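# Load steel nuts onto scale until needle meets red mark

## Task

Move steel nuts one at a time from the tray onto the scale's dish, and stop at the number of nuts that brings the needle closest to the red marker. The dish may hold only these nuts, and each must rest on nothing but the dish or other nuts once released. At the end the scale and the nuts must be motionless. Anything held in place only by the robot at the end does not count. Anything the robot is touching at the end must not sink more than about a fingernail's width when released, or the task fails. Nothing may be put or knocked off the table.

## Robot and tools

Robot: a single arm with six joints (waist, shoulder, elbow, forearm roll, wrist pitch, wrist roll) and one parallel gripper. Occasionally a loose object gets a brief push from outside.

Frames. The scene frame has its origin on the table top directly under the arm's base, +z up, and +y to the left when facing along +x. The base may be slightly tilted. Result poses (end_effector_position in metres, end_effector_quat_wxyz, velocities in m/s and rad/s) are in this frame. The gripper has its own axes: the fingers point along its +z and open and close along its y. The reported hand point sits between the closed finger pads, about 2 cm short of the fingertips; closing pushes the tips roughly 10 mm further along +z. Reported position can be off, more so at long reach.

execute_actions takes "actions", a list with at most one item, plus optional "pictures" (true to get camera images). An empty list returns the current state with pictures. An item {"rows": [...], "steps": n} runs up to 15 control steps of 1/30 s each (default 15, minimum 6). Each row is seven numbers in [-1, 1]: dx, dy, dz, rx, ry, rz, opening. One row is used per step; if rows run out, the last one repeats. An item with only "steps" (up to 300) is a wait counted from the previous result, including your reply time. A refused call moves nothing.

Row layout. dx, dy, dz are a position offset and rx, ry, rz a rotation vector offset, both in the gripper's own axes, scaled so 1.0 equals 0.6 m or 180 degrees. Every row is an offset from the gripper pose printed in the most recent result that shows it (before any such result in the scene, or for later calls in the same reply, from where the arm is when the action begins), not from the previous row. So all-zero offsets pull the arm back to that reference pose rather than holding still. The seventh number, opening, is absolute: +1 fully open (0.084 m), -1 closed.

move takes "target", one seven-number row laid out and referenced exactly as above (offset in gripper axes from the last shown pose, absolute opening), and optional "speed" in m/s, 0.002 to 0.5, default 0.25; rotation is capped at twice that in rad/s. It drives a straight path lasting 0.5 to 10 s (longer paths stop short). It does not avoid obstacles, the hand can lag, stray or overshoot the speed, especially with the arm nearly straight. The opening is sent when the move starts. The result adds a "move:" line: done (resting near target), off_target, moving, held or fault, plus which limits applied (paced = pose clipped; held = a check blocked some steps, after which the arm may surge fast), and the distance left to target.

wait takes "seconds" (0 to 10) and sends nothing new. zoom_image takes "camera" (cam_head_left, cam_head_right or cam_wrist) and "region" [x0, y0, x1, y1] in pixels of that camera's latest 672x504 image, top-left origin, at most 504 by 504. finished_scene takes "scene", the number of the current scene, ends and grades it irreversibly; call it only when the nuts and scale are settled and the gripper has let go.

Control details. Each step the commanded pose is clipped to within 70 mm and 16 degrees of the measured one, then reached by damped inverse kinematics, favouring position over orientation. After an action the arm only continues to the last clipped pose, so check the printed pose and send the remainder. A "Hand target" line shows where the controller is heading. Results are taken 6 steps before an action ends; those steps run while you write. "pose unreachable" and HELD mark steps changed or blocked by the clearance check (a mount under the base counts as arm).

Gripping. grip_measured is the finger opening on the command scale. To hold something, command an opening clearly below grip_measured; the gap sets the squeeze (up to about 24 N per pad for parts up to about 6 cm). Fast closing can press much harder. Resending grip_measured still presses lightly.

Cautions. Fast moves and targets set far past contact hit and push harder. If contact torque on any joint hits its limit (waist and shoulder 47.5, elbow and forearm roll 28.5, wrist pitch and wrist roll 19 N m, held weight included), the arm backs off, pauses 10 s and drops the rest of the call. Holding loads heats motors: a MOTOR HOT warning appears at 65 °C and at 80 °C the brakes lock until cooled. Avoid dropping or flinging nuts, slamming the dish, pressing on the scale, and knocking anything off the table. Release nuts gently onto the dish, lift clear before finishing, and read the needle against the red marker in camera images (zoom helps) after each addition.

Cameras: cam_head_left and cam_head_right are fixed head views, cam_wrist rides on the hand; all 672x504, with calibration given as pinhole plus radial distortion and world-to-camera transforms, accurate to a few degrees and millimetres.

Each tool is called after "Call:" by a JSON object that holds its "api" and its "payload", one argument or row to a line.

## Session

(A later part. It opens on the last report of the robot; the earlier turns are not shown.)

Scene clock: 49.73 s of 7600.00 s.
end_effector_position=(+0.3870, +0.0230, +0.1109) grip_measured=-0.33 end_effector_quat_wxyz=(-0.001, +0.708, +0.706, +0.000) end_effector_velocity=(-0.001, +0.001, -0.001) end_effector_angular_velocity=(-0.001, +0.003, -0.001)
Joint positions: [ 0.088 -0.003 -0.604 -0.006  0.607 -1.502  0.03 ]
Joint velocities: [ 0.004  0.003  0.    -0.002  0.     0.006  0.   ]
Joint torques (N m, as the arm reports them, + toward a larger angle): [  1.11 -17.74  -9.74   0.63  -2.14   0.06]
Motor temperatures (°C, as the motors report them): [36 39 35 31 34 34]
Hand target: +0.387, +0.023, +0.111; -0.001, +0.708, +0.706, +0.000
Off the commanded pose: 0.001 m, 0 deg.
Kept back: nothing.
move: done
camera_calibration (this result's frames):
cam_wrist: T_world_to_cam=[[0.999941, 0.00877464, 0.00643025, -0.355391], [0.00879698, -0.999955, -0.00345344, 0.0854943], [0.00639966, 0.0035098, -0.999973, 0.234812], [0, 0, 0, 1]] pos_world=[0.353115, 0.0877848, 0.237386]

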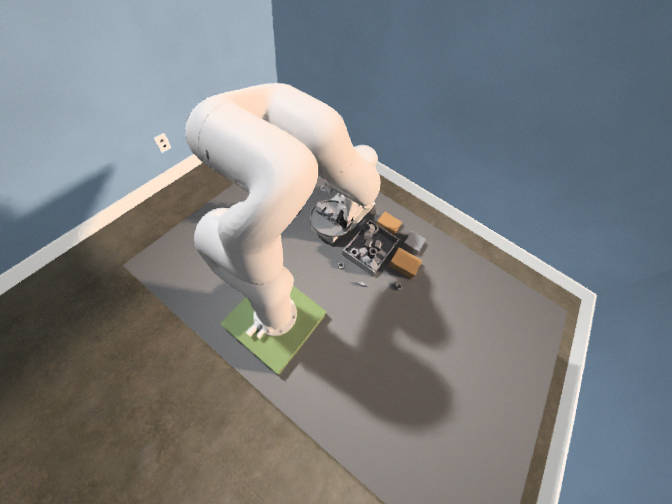

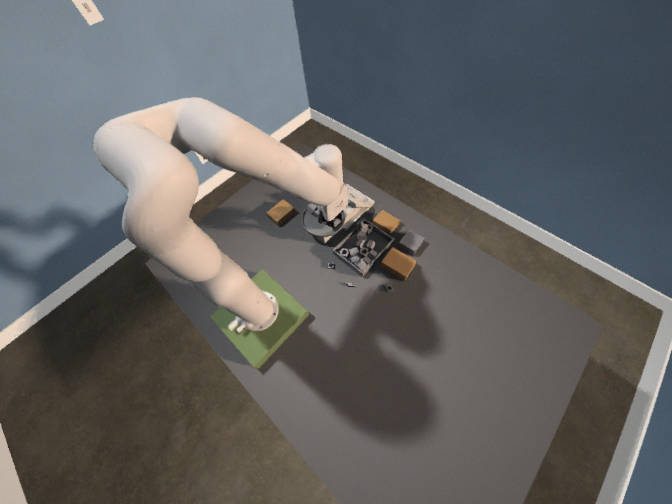

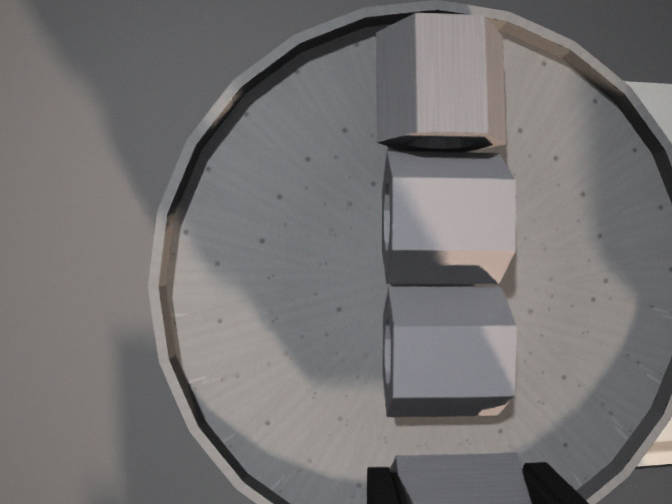

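Call:
{"api": "move", "payload": {
  "target": [0.005,0,0.0285,0,0,0,-0.72],
  "speed": 0.04
}}

Scene clock: 50.77 s of 7600.00 s.
end_effector_position=(+0.3873, +0.0261, +0.0943) grip_measured=-0.33 end_effector_quat_wxyz=(-0.001, +0.708, +0.706, +0.000) end_effector_velocity=(+0.001, +0.000, -0.001) end_effector_angular_velocity=(-0.000, -0.002, +0.002)
Joint positions: [ 0.095  0.046 -0.597 -0.006  0.551 -1.494  0.03 ]
Joint velocities: [ 0.001  0.006 -0.001 -0.001 -0.006  0.     0.   ]
Joint torques (N m, as the arm reports them, + toward a larger angle): [  0.88 -17.63  -8.9    0.33  -2.11  -0.13]
Motor temperatures (°C, as the motors report them): [36 39 35 31 34 34]
Hand target: +0.387, +0.026, +0.094; -0.001, +0.708, +0.706, +0.000
Off the commanded pose: 0.001 m, 0 deg.
Kept back: nothing.
move: done
camera_calibration (this result's frames):
cam_wrist: T_world_to_cam=[[0.999935, 0.00881726, 0.00722827, -0.355658], [0.00884328, -0.999955, -0.00357588, 0.0884839], [0.00719642, 0.00363957, -0.999967, 0.217889], [0, 0, 0, 1]] pos_world=[0.353284, 0.0908228, 0.220769]

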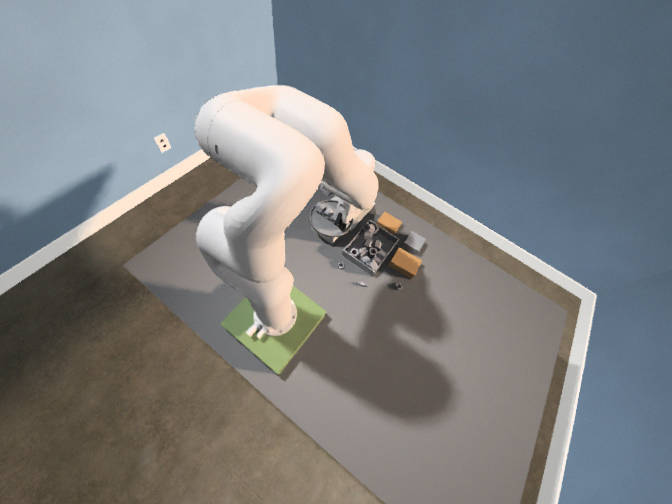

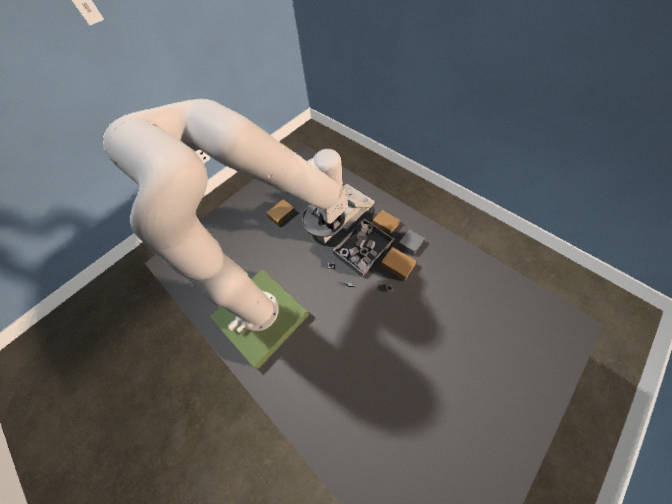

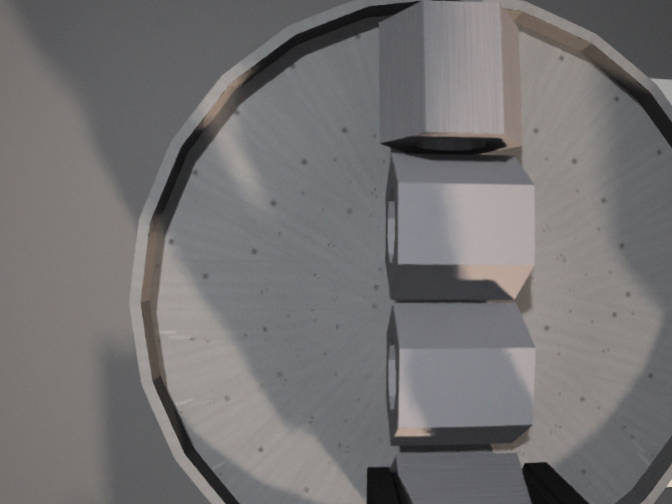

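Call:
{"api": "execute_actions", "payload": {
  "actions": [
    {"rows":[[0,0,0.0008,0,0,0,-0.45],[0,0,0.0008,0,0,0,-0.3],[0,0,0.0008,0,0,0,-0.2],[0,0,0.0008,0,0,0,-0.12],[0,0,0.0008,0,0,0,-0.12],[0,0,0.0008,0,0,0,-0.12],[0,0,-0.004,0,0,0,-0.12],[0,0,-0.01,0,0,0,-0.12],[0,0,-0.02,0,0,0,-0.12],[0,0,-0.03,0,0,0,-0.12],[0,0,-0.04,0,0,0,-0.12],[0,0,-0.046,0,0,0,-0.12],[0,0,-0.05,0,0,0,-0.12],[0,0,-0.052,0,0,0,-0.12],[0,0,-0.052,0,0,0,-0.12]],"steps":15}
  ]
}}

Call:
{"api": "move", "payload": {
  "target": [-0.147,-0.075,0.075,0,0,0.499,-0.14],
  "speed": 0.5
}}

Scene clock: 51.57 s of 7600.00 s.
end_effector_position=(+0.3865, +0.0260, +0.0948) grip_measured=-0.14 end_effector_quat_wxyz=(-0.002, +0.708, +0.706, -0.000) end_effector_velocity=(-0.004, -0.001, +0.040) end_effector_angular_velocity=(-0.002, +0.014, +0.001)
Joint positions: [ 0.096  0.043 -0.597 -0.006  0.555 -1.494  0.038]
Joint velocities: [ 0.    -0.12  -0.013 -0.     0.148 -0.001  0.005]
Joint torques (N m, as the arm reports them, + toward a larger angle): [  1.03 -20.3   -9.7    0.42  -1.9   -0.07]
Motor temperatures (°C, as the motors report them): [36 39 35 31 34 34]
Steps of this call (steps 1 to 15: nothing new was sent; steps 16 to 24: the first 9 steps of this action). Readings (end_effector_position):
16: (+0.3872, +0.0261, +0.0940)
17: (+0.3872, +0.0261, +0.0939)
19: (+0.3871, +0.0261, +0.0938)
23: (+0.3867, +0.0261, +0.0938)
24: the state above

Scene clock: 54.33 s of 7600.00 s.
end_effector_position=(+0.3417, -0.0614, +0.0791) grip_measured=-0.15 end_effector_quat_wxyz=(-0.002, +1.000, +0.001, -0.001) end_effector_velocity=(-0.000, -0.001, -0.001) end_effector_angular_velocity=(-0.005, +0.002, -0.008)
Joint positions: [-0.15  -0.026 -0.446 -0.004  0.471 -0.175  0.037]
Joint velocities: [-0.001  0.002  0.    -0.011 -0.001  0.017 -0.   ]
Joint torques (N m, as the arm reports them, + toward a larger angle): [  0.68 -15.72  -8.46   0.33  -2.04   0.03]
Motor temperatures (°C, as the motors report them): [36 39 35 31 34 34]
Hand target: +0.342, -0.061, +0.079; -0.002, +1.000, +0.000, -0.001
Off your previous action's commanded pose: 0.010 m, 0 deg at its last step (step 6 of this call).
Off the commanded pose: 0.001 m, 0 deg.
Kept back: nothing.
move: done
camera_calibration (this result's frames):
cam_wrist: T_world_to_cam=[[0.0129329, -0.999907, 0.00442065, -0.033661], [-0.999916, -0.0129339, -0.000194532, 0.406355], [0.00025169, -0.00441777, -0.99999, 0.20527], [0, 0, 0, 1]] pos_world=[0.406705, -0.0274953, 0.205495]

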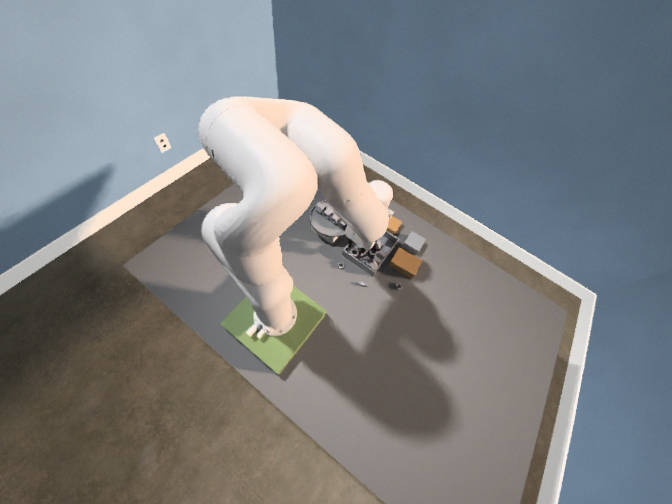

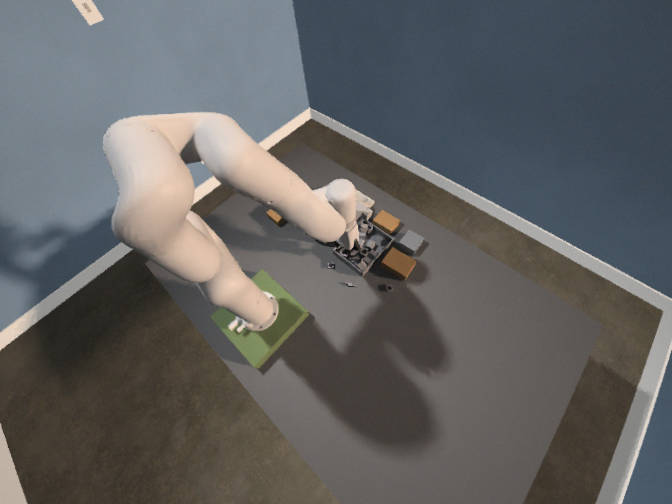

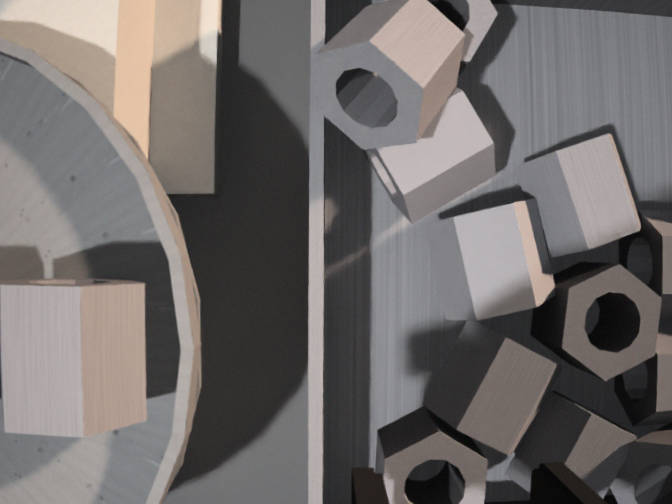

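Call:
{"api": "move", "payload": {
  "target": [0.1,0.016,0.035,0,0,-0.067,-0.08],
  "speed": 0.25
}}

Scene clock: 56.37 s of 7600.00 s.
end_effector_position=(+0.4014, -0.0710, +0.0583) grip_measured=-0.09 end_effector_quat_wxyz=(-0.002, +0.994, +0.105, -0.000) end_effector_velocity=(+0.002, -0.000, -0.001) end_effector_angular_velocity=(+0.002, +0.001, +0.005)
Joint positions: [-0.148  0.204 -0.663 -0.004  0.458 -0.382  0.04 ]
Joint velocities: [-0.     0.008 -0.008  0.004  0.002 -0.008 -0.   ]
Joint torques (N m, as the arm reports them, + toward a larger angle): [  1.12 -20.16  -8.04   0.49  -2.02   0.08]
Motor temperatures (°C, as the motors report them): [36 39 35 31 34 34]
Hand target: +0.402, -0.071, +0.058; -0.002, +0.994, +0.106, -0.000
Off the commanded pose: 0.000 m, 0 deg.
Kept back: nothing.
move: done
camera_calibration (this result's frames):
cam_wrist: T_world_to_cam=[[0.221102, -0.97524, 0.00451714, -0.125769], [-0.975248, -0.221109, -0.00110374, 0.441351], [0.0020752, -0.00416129, -0.999989, 0.183628], [0, 0, 0, 1]] pos_world=[0.457853, -0.0243044, 0.184681]

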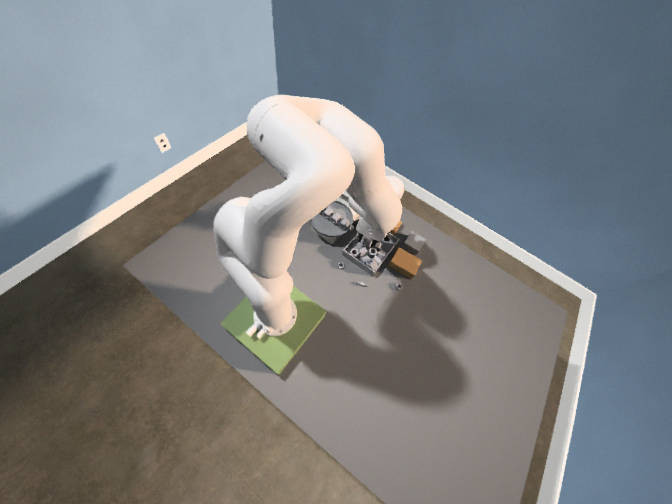

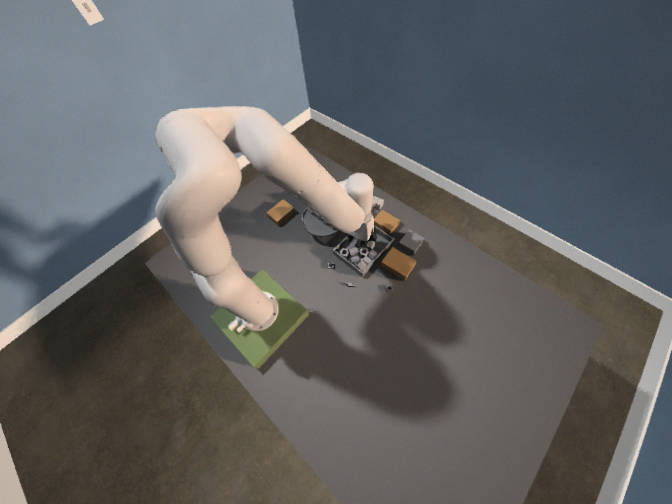

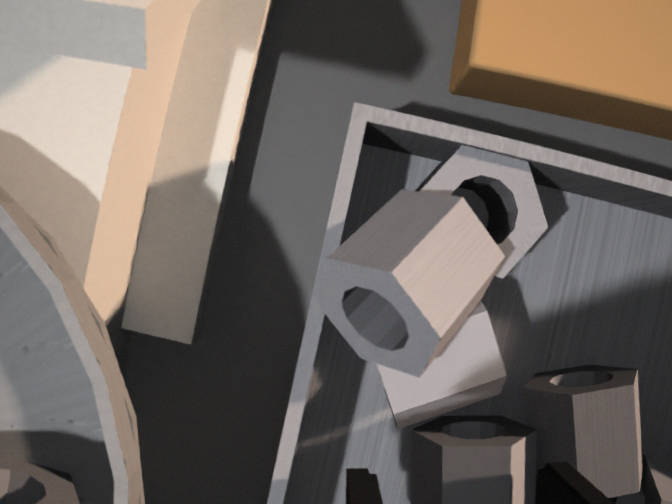

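Call:
{"api": "move", "payload": {
  "target": [0.002,0.0025,0.0255,0,0,0,-0.08],
  "speed": 0.04
}}

Scene clock: 57.47 s of 7600.00 s.
end_effector_position=(+0.4080, -0.0723, +0.0471) grip_measured=-0.10 end_effector_quat_wxyz=(+0.000, +0.994, +0.106, +0.006) end_effector_velocity=(-0.005, +0.000, -0.006) end_effector_angular_velocity=(+0.002, +0.014, -0.000)
Joint positions: [-0.149  0.25  -0.677 -0.004  0.413 -0.384  0.04 ]
Joint velocities: [-0.001  0.011  0.006 -0.002 -0.002  0.001 -0.   ]
Joint torques (N m, as the arm reports them, + toward a larger angle): [-4.77 -2.43  0.98  0.37  2.95  0.05]
Motor temperatures (°C, as the motors report them): [36 39 35 31 34 34]
Hand target: +0.403, -0.072, +0.043; -0.002, +0.994, +0.106, -0.000
Off the commanded pose: 0.007 m, 1 deg.
Kept back: nothing.
move: off_target
camera_calibration (this result's frames):
cam_wrist: T_world_to_cam=[[0.222641, -0.974853, 0.00961309, -0.129293], [-0.97478, -0.222757, -0.0135112, 0.447725], [0.0153128, -0.00636251, -0.999863, 0.166842], [0, 0, 0, 1]] pos_world=[0.462665, -0.0252463, 0.174111]

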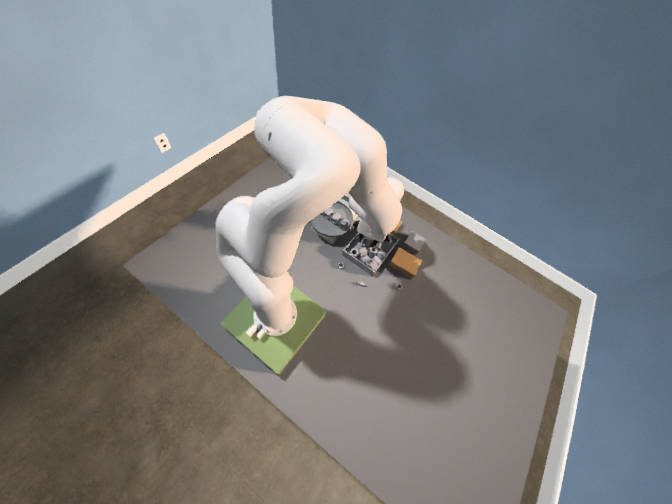

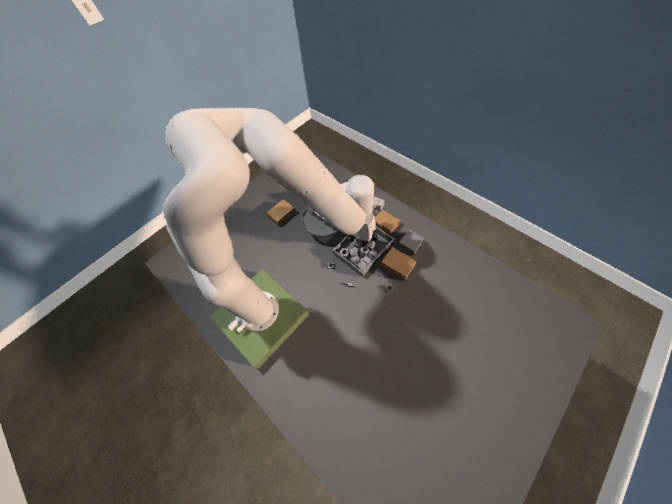

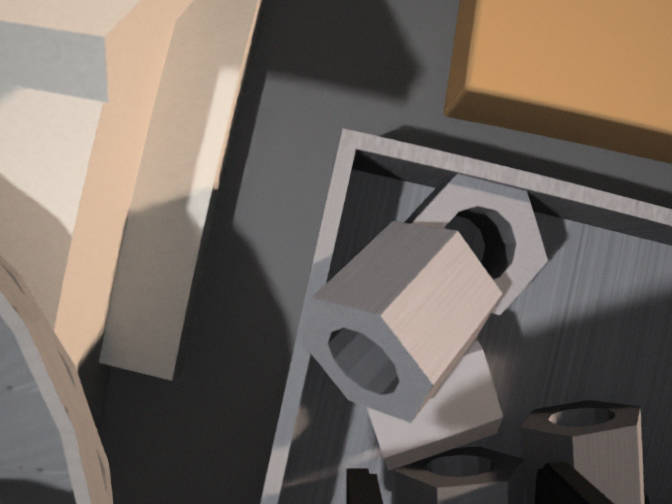

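Hard contact (on P) — back off up.

Call:
{"api": "execute_actions", "payload": {
  "actions": [
    {"rows":[[0,0,-0.01,0,0,0,-0.08],[0,0,-0.02,0,0,0,-0.08],[0,0,-0.03,0,0,0,-0.08],[0,0,-0.04,0,0,0,-0.08],[0,0,-0.05,0,0,0,-0.08],[0,0,-0.06,0,0,0,-0.08],[0,0,-0.07,0,0,0,-0.08],[0,0,-0.08,0,0,0,-0.08]],"steps":15}
  ]
}}

Call:
{"api": "wait", "payload": {
  "seconds": 0.3
}}

Scene clock: 58.03 s of 7600.00 s.
end_effector_position=(+0.3999, -0.0722, +0.0683) grip_measured=-0.09 end_effector_quat_wxyz=(-0.003, +0.994, +0.105, -0.004) end_effector_velocity=(+0.055, -0.006, +0.190) end_effector_angular_velocity=(-0.025, -0.145, +0.009)
Joint positions: [-0.151  0.173 -0.666 -0.004  0.5   -0.385  0.04 ]
Joint velocities: [ 0.012 -0.487 -0.078  0.004  0.417 -0.002  0.   ]
Joint torques (N m, as the arm reports them, + toward a larger angle): [  0.86 -20.6   -9.33   0.25  -2.29  -0.08]
Motor temperatures (°C, as the motors report them): [36 39 35 31 34 34]
Steps of this call (steps 1 to 8: nothing new was sent; steps 9 to 17: the first 9 steps of this action). Readings (end_effector_position):
9: (+0.4073, -0.0727, +0.0468)
10: (+0.4071, -0.0726, +0.0475)
12: (+0.4044, -0.0725, +0.0502)
16: (+0.3984, -0.0720, +0.0623)
17: the state above

Scene clock: 58.53 s of 7600.00 s.
end_effector_position=(+0.4070, -0.0725, +0.0944) grip_measured=-0.09 end_effector_quat_wxyz=(-0.000, +0.994, +0.106, +0.006) end_effector_velocity=(+0.003, +0.000, +0.004) end_effector_angular_velocity=(-0.001, -0.007, +0.002)
Joint positions: [-0.149  0.108 -0.678 -0.004  0.556 -0.385  0.04 ]
Joint velocities: [ 0.001 -0.006 -0.004  0.     0.002 -0.001 -0.   ]
Joint torques (N m, as the arm reports them, + toward a larger angle): [  0.89 -19.11  -9.25   0.48  -2.01  -0.06]
Motor temperatures (°C, as the motors report them): [36 39 35 31 34 34]
Hand target: +0.407, -0.072, +0.095; +0.000, +0.994, +0.106, +0.006
Off the commanded pose: 0.001 m, 0 deg.
Kept back: nothing.
Steps of this call (steps 1 to 6: the last 6 steps of your previous action; steps 7 to 15: nothing new was sent). Readings (end_effector_position):
1: (+0.4019, -0.0724, +0.0747)
2: (+0.4040, -0.0726, +0.0804)
4: (+0.4065, -0.0728, +0.0880)
8: (+0.4064, -0.0725, +0.0926)
15: the state above
camera_calibration (this result's frames):
cam_wrist: T_world_to_cam=[[0.222405, -0.974909, 0.00938349, -0.129559], [-0.974853, -0.22251, -0.0122806, 0.447267], [0.0140604, -0.00641625, -0.999881, 0.214668], [0, 0, 0, 1]] pos_world=[0.461815, -0.02541, 0.221351]

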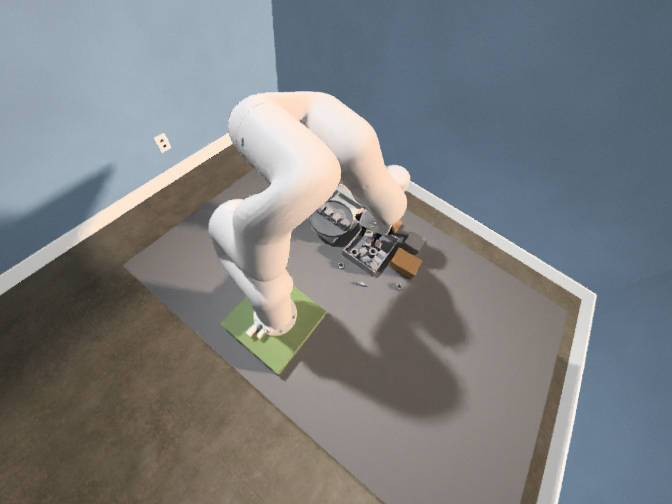

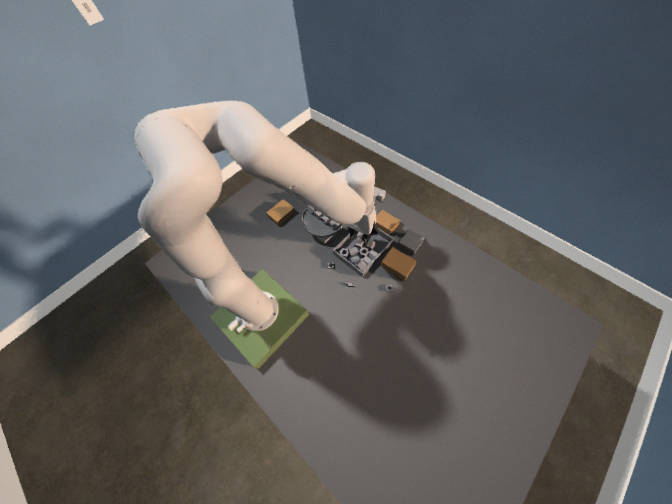

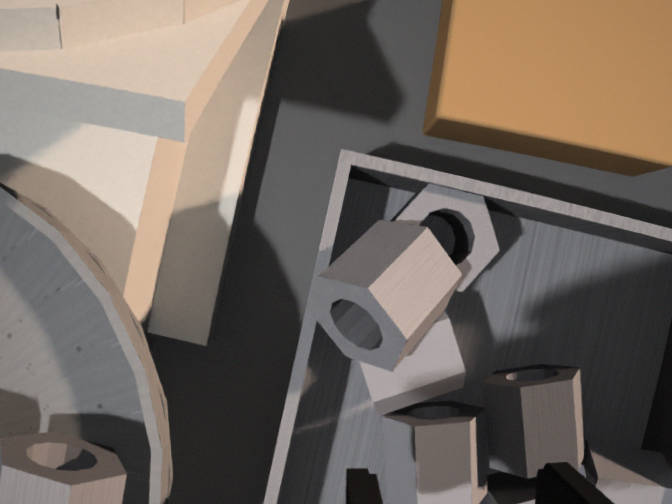

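Call:
{"api": "execute_actions", "payload": {
  "actions": []
}}

Scene clock: 58.97 s of 7600.00 s.
end_effector_position=(+0.4073, -0.0725, +0.0949) grip_measured=-0.09 end_effector_quat_wxyz=(+0.000, +0.994, +0.106, +0.006) end_effector_velocity=(-0.000, -0.000, -0.000) end_effector_angular_velocity=(+0.000, +0.001, -0.002)
Joint positions: [-0.148  0.107 -0.678 -0.004  0.556 -0.385  0.04 ]
Joint velocities: [-0.001  0.001  0.     0.    -0.     0.001  0.   ]
Joint torques (N m, as the arm reports them, + toward a larger angle): [  0.81 -18.92  -9.16   0.57  -2.13  -0.03]
Motor temperatures (°C, as the motors report them): [36 39 35 31 34 34]
Hand target: +0.407, -0.072, +0.095; +0.000, +0.994, +0.106, +0.006
Off the commanded pose: 0.000 m, 0 deg.
Kept back: nothing.
Steps of this call (steps 1 to 13: nothing new was sent). Readings (end_effector_position):
1: (+0.4070, -0.0725, +0.0945)
2: (+0.4071, -0.0725, +0.0946)
4: (+0.4072, -0.0725, +0.0947)
8: (+0.4073, -0.0725, +0.0948)
13: the state above
camera_calibration (this result's frames):
cam_wrist: T_world_to_cam=[[0.222493, -0.974885, 0.00984692, -0.129748], [-0.974815, -0.222612, -0.0133775, 0.447716], [0.0152336, -0.00662253, -0.999862, 0.214692], [0, 0, 0, 1]] pos_world=[0.462038, -0.0254007, 0.221929]

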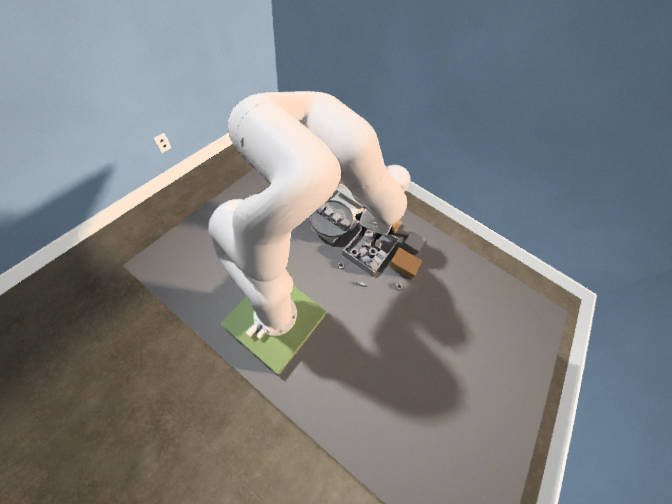

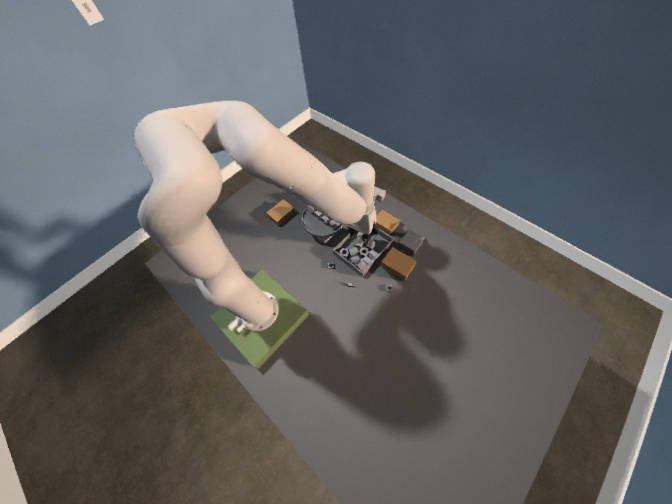

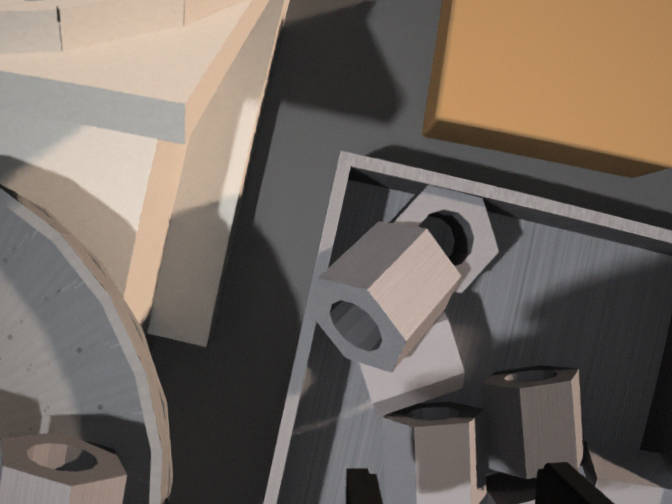

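Call:
{"api": "zoom_image", "payload": {
  "camera": "cam_wrist",
  "region": [260, 140, 672, 504]
}}

Region (260, 140, 672, 504) of cam_wrist's 672x504 image, scaled by 1.223, with more detail than that image has; it fills the top 445 rows of this view, and the rest is white.

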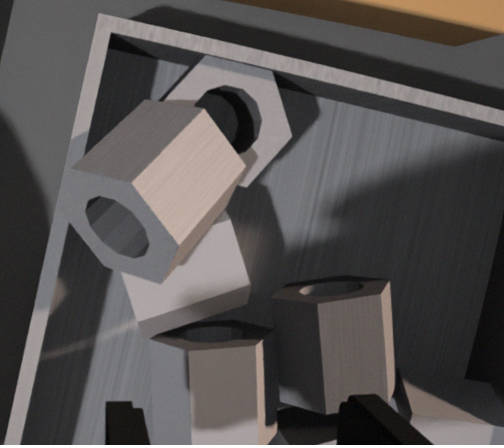

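Call:
{"api": "move", "payload": {
  "target": [0.0872, -0.0263, 0.012, 0, 0.003, 0.25, -0.02],
  "speed": 0.3
}}

Scene clock: 64.67 s of 7600.00 s.
end_effector_position=(+0.4553, -0.0463, +0.0884) grip_measured=-0.03 end_effector_quat_wxyz=(-0.003, +0.959, -0.282, +0.010) end_effector_velocity=(+0.000, +0.000, -0.000) end_effector_angular_velocity=(-0.004, +0.003, -0.008)
Joint positions: [-0.073  0.239 -0.835 -0.007  0.572  0.477  0.043]
Joint velocities: [ 0.002  0.002 -0.003 -0.008  0.003  0.017  0.   ]
Joint torques (N m, as the arm reports them, + toward a larger angle): [  0.6  -22.22  -9.25   0.53  -2.14  -0.22]
Motor temperatures (°C, as the motors report them): [36 39 35 31 34 34]
Hand target: +0.455, -0.046, +0.088; -0.003, +0.959, -0.282, +0.010
Off the commanded pose: 0.000 m, 0 deg.
Kept back: nothing.
move: done
camera_calibration (this result's frames):
cam_wrist: T_world_to_cam=[[-0.531352, -0.847147, -0.00274759, 0.235398], [-0.846957, 0.531297, -0.0196766, 0.477447], [0.0181288, -0.00812813, -0.999803, 0.206258], [0, 0, 0, 1]] pos_world=[0.525718, -0.0525726, 0.216258]

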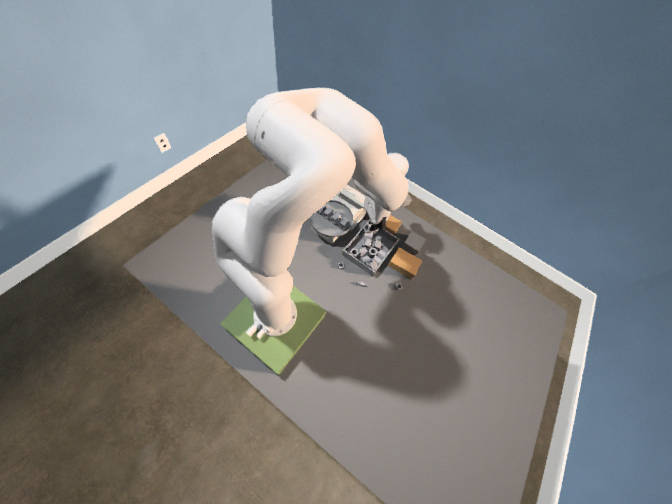

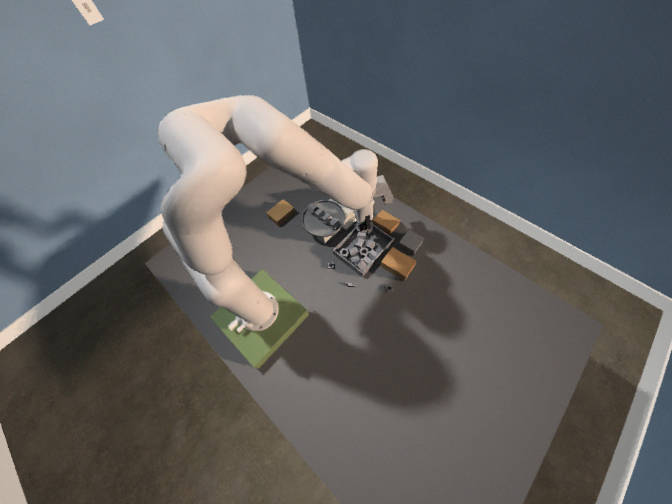

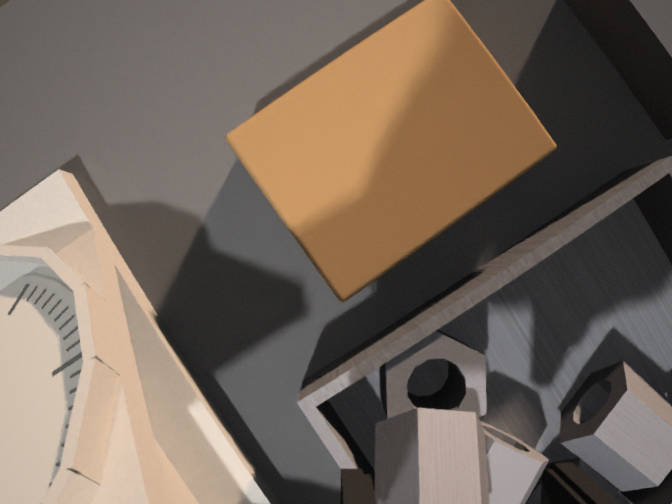

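Call:
{"api": "move", "payload": {
  "target": [0, 0, 0.051, 0.01, -0.006, 0, -0.02],
  "speed": 0.1
}}

Call:
{"api": "execute_actions", "payload": {
  "actions": [
    {"rows": [[0,0,0,0,0,0,-0.1],[0,0,0,0,0,0,-0.17],[0,0,0,0,0,0,-0.23],[0,0,0,0,0,0,-0.28],[0,0,0,0,0,0,-0.34],[0,0,0,0,0,0,-0.42],[0,0,0,0,0,0,-0.52],[0,0,0,0,0,0,-0.62],[0,0,0,0,0,0,-0.72]], "steps": 15}
  ],
  "pictures": true
}}

Scene clock: 65.90 s of 7600.00 s.
end_effector_position=(+0.4561, -0.0463, +0.0583) grip_measured=-0.03 end_effector_quat_wxyz=(-0.020, +0.959, -0.282, +0.006) end_effector_velocity=(-0.000, +0.000, -0.003) end_effector_angular_velocity=(+0.004, +0.001, +0.001)
Joint positions: [-0.082  0.321 -0.838  0.069  0.496  0.402  0.043]
Joint velocities: [-0.     0.008 -0.     0.009 -0.006 -0.01  -0.   ]
Joint torques (N m, as the arm reports them, + toward a larger angle): [  0.94 -23.24  -8.75   0.26  -2.12  -0.05]
Motor temperatures (°C, as the motors report them): [36 39 35 31 34 34]
Hand target: +0.456, -0.046, +0.058; -0.021, +0.959, -0.282, +0.006
Off the commanded pose: 0.000 m, 0 deg.
Kept back: nothing.
move: done
camera_calibration (this result's frames):
cam_wrist: T_world_to_cam=[[-0.530578, -0.846936, -0.034442, 0.237312], [-0.847404, 0.530946, -0.00184836, 0.476692], [0.0198523, 0.0282056, -0.999405, 0.176961], [0, 0, 0, 1]] pos_world=[0.52635, -0.0571008, 0.185911]

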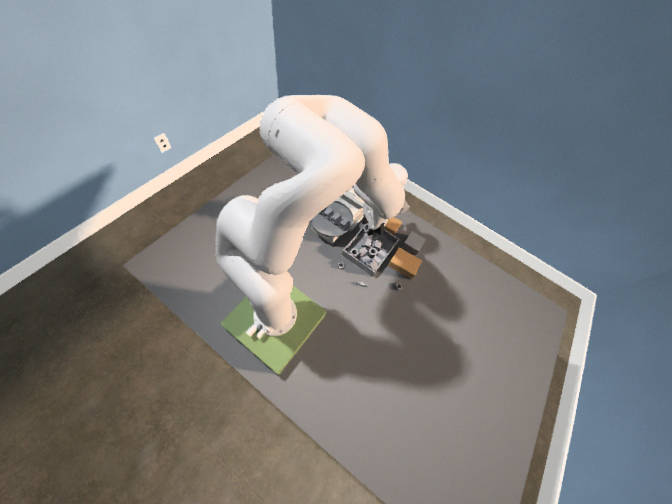

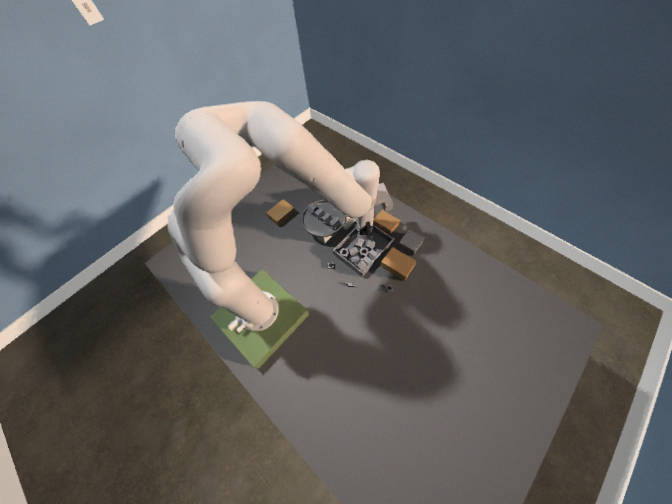

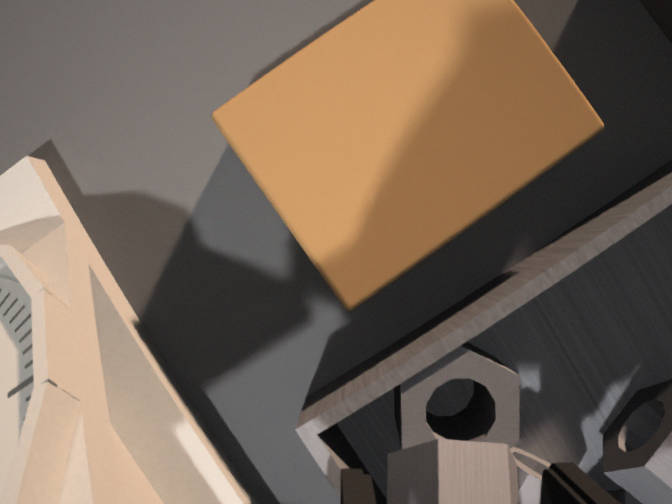

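Scene clock: 66.20 s of 7600.00 s.
end_effector_position=(+0.4560, -0.0462, +0.0582) grip_measured=-0.27 end_effector_quat_wxyz=(-0.020, +0.959, -0.282, +0.006) end_effector_velocity=(+0.000, -0.000, +0.000) end_effector_angular_velocity=(-0.000, -0.001, -0.001)
Joint positions: [-0.082  0.321 -0.838  0.069  0.496  0.402  0.032]
Joint velocities: [-0.001 -0.001 -0.     0.    -0.    -0.    -0.   ]
Joint torques (N m, as the arm reports them, + toward a larger angle): [  0.45 -22.57  -8.68   0.39  -2.31   0.12]
Motor temperatures (°C, as the motors report them): [36 39 35 31 34 34]
Steps of this call (steps 1 to 9: the first 9 steps of this action). Readings (end_effector_position):
1: (+0.4561, -0.0463, +0.0582)
2: (+0.4561, -0.0463, +0.0582)
4: (+0.4561, -0.0463, +0.0582)
8: (+0.4560, -0.0462, +0.0582)
9: the state above
camera_calibration (this result's frames):
cam_wrist: T_world_to_cam=[[-0.530486, -0.846996, -0.0343814, 0.237273], [-0.847465, 0.530848, -0.00168449, 0.47662], [0.019678, 0.0282434, -0.999407, 0.177012], [0, 0, 0, 1]] pos_world=[0.526306, -0.0570425, 0.185868]

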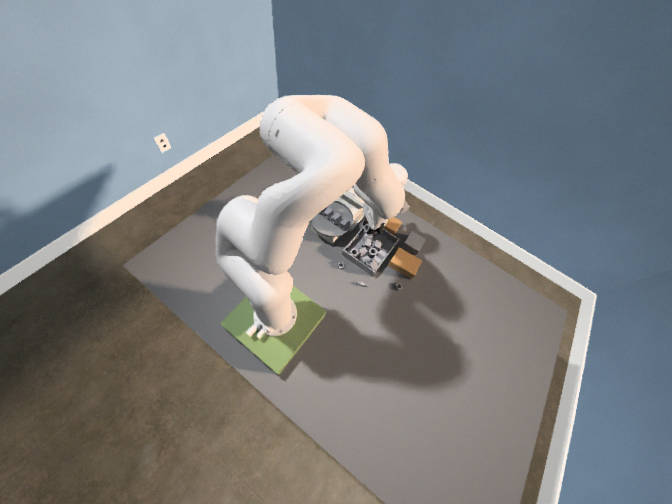

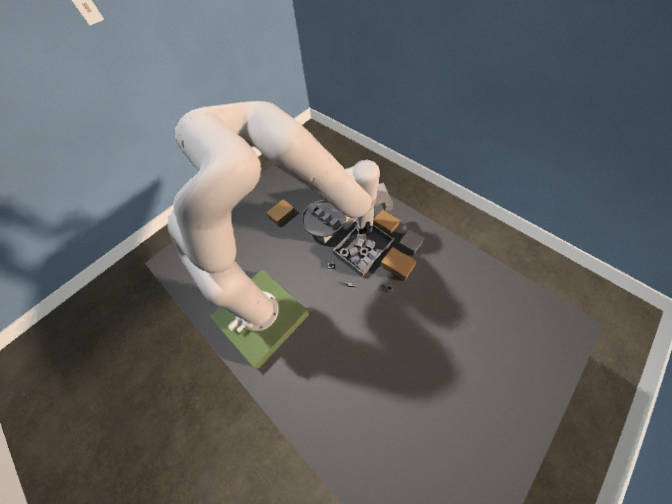

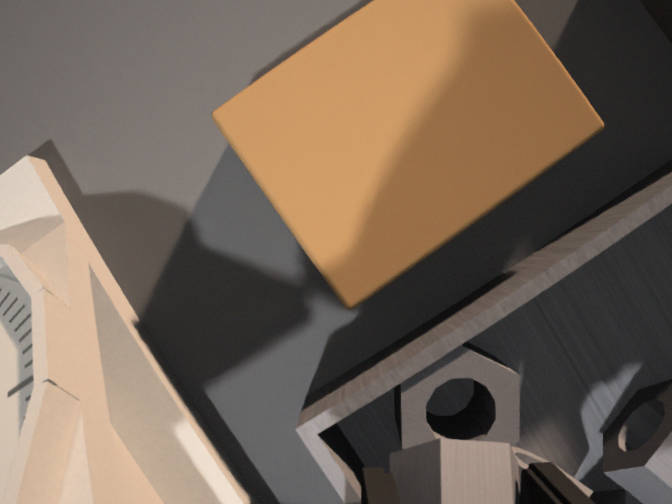

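Call:
{"api": "move", "payload": {
  "target": [-0.01, -0.004, -0.13, -0.014, 0, -0.182, -0.72],
  "speed": 0.25
}}

Scene clock: 68.40 s of 7600.00 s.
end_effector_position=(+0.4503, -0.0439, +0.1358) grip_measured=-0.27 end_effector_quat_wxyz=(+0.003, +1.000, -0.000, +0.005) end_effector_velocity=(+0.000, +0.001, +0.002) end_effector_angular_velocity=(+0.002, -0.001, +0.009)
Joint positions: [-0.066  0.121 -0.848 -0.016  0.715 -0.08   0.032]
Joint velocities: [ 0.    -0.004 -0.002  0.004  0.004 -0.012 -0.   ]
Joint torques (N m, as the arm reports them, + toward a larger angle): [  1.08 -21.76 -10.48   0.61  -2.34   0.05]
Motor temperatures (°C, as the motors report them): [36 39 35 31 34 34]
Hand target: +0.450, -0.044, +0.136; +0.003, +1.000, +0.000, +0.005
Off your previous action's commanded pose: 0.000 m, 0 deg at its last step (step 6 of this call).
Off the commanded pose: 0.000 m, 0 deg.
Kept back: nothing.
move: done
camera_calibration (this result's frames):
cam_wrist: T_world_to_cam=[[0.0107132, -0.999837, 0.0145202, -0.0182475], [-0.999877, -0.0108779, -0.0113133, 0.516826], [0.0114694, -0.0143972, -0.999831, 0.256519], [0, 0, 0, 1]] pos_world=[0.514016, -0.0089294, 0.262587]

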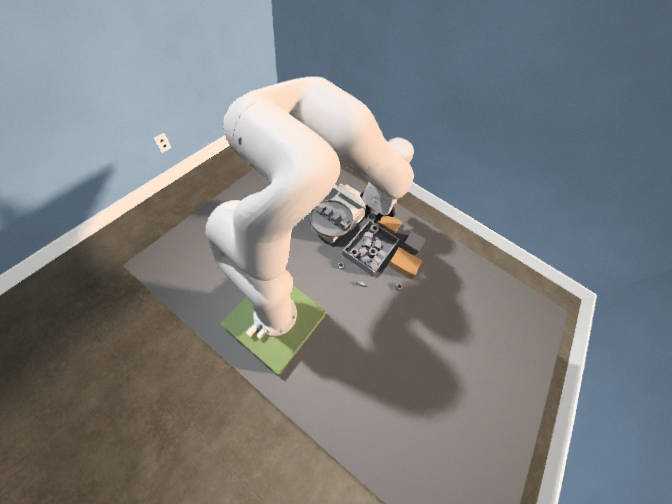

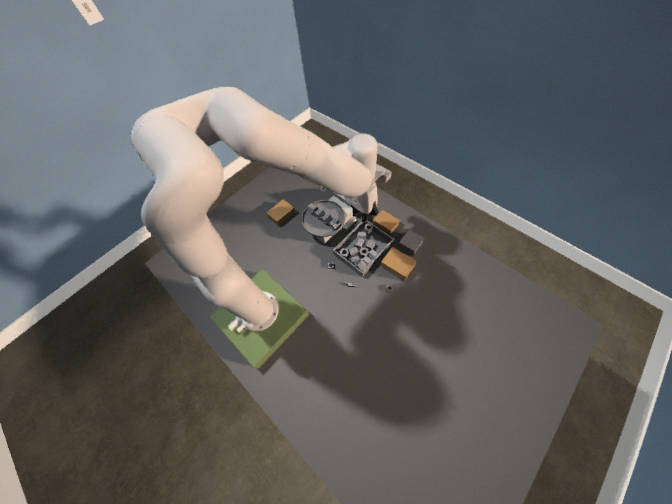

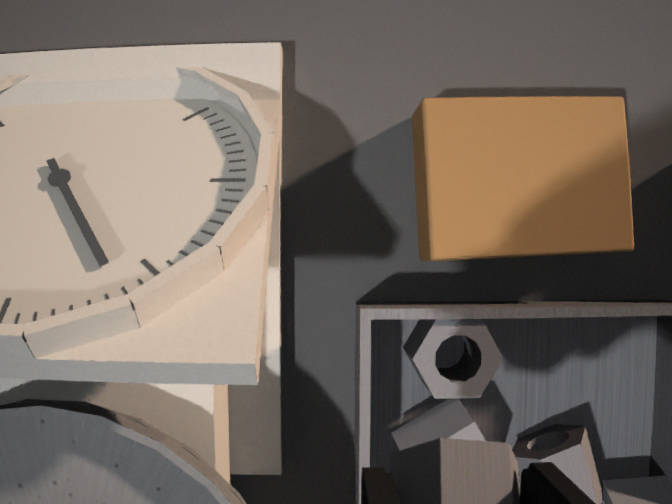

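Call:
{"api": "move", "payload": {
  "target": [-0.0305, -0.24, 0.005, -0.2927, 0.0128, 0.9283, -0.72],
  "speed": 0.5
}}

Scene clock: 73.30 s of 7600.00 s.
end_effector_position=(+0.4329, +0.0995, +0.1321) grip_measured=-0.27 end_effector_quat_wxyz=(-0.296, -0.041, +0.954, -0.016) end_effector_velocity=(-0.000, +0.000, -0.001) end_effector_angular_velocity=(-0.004, +0.001, -0.010)
Joint positions: [ 0.224  0.582 -1.516  0.052  1.532  3.238  0.032]
Joint velocities: [-0.     0.002  0.001  0.002 -0.002  0.01   0.   ]
Joint torques (N m, as the arm reports them, + toward a larger angle): [  1.19 -29.27 -10.27   0.33   0.26   0.05]
Motor temperatures (°C, as the motors report them): [36 39 35 31 34 34]
Hand target: +0.433, +0.100, +0.132; -0.296, -0.040, +0.954, -0.016
Off the commanded pose: 0.001 m, 0 deg.
Kept back: nothing.
move: done
camera_calibration (this result's frames):
cam_wrist: T_world_to_cam=[[-0.091943, 0.995744, 0.00632989, -0.027634], [0.820219, 0.079337, -0.566522, -0.222635], [-0.564613, -0.0468959, -0.824022, 0.48441], [0, 0, 0, 1]] pos_world=[0.453573, 0.0678964, 0.273212]

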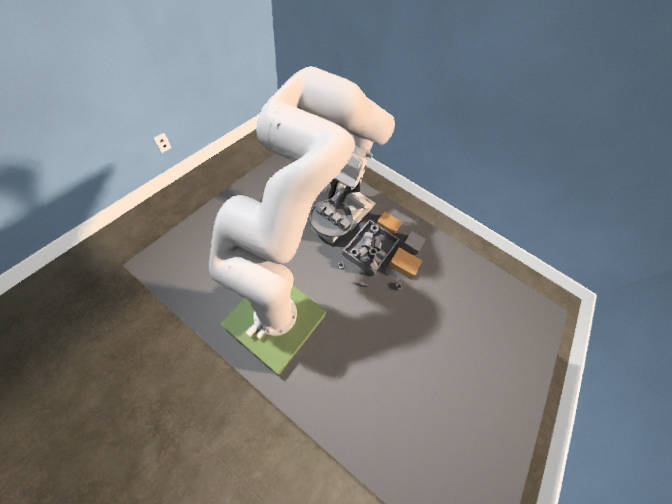

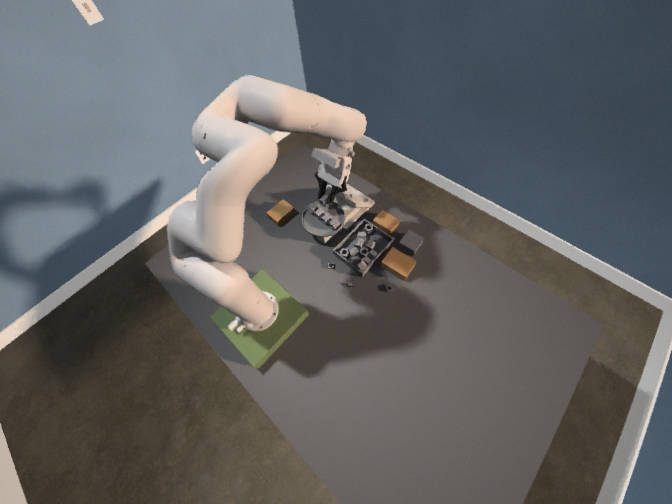

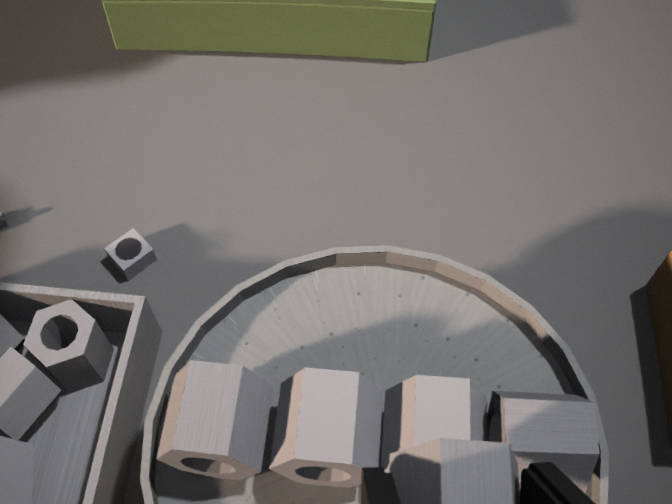

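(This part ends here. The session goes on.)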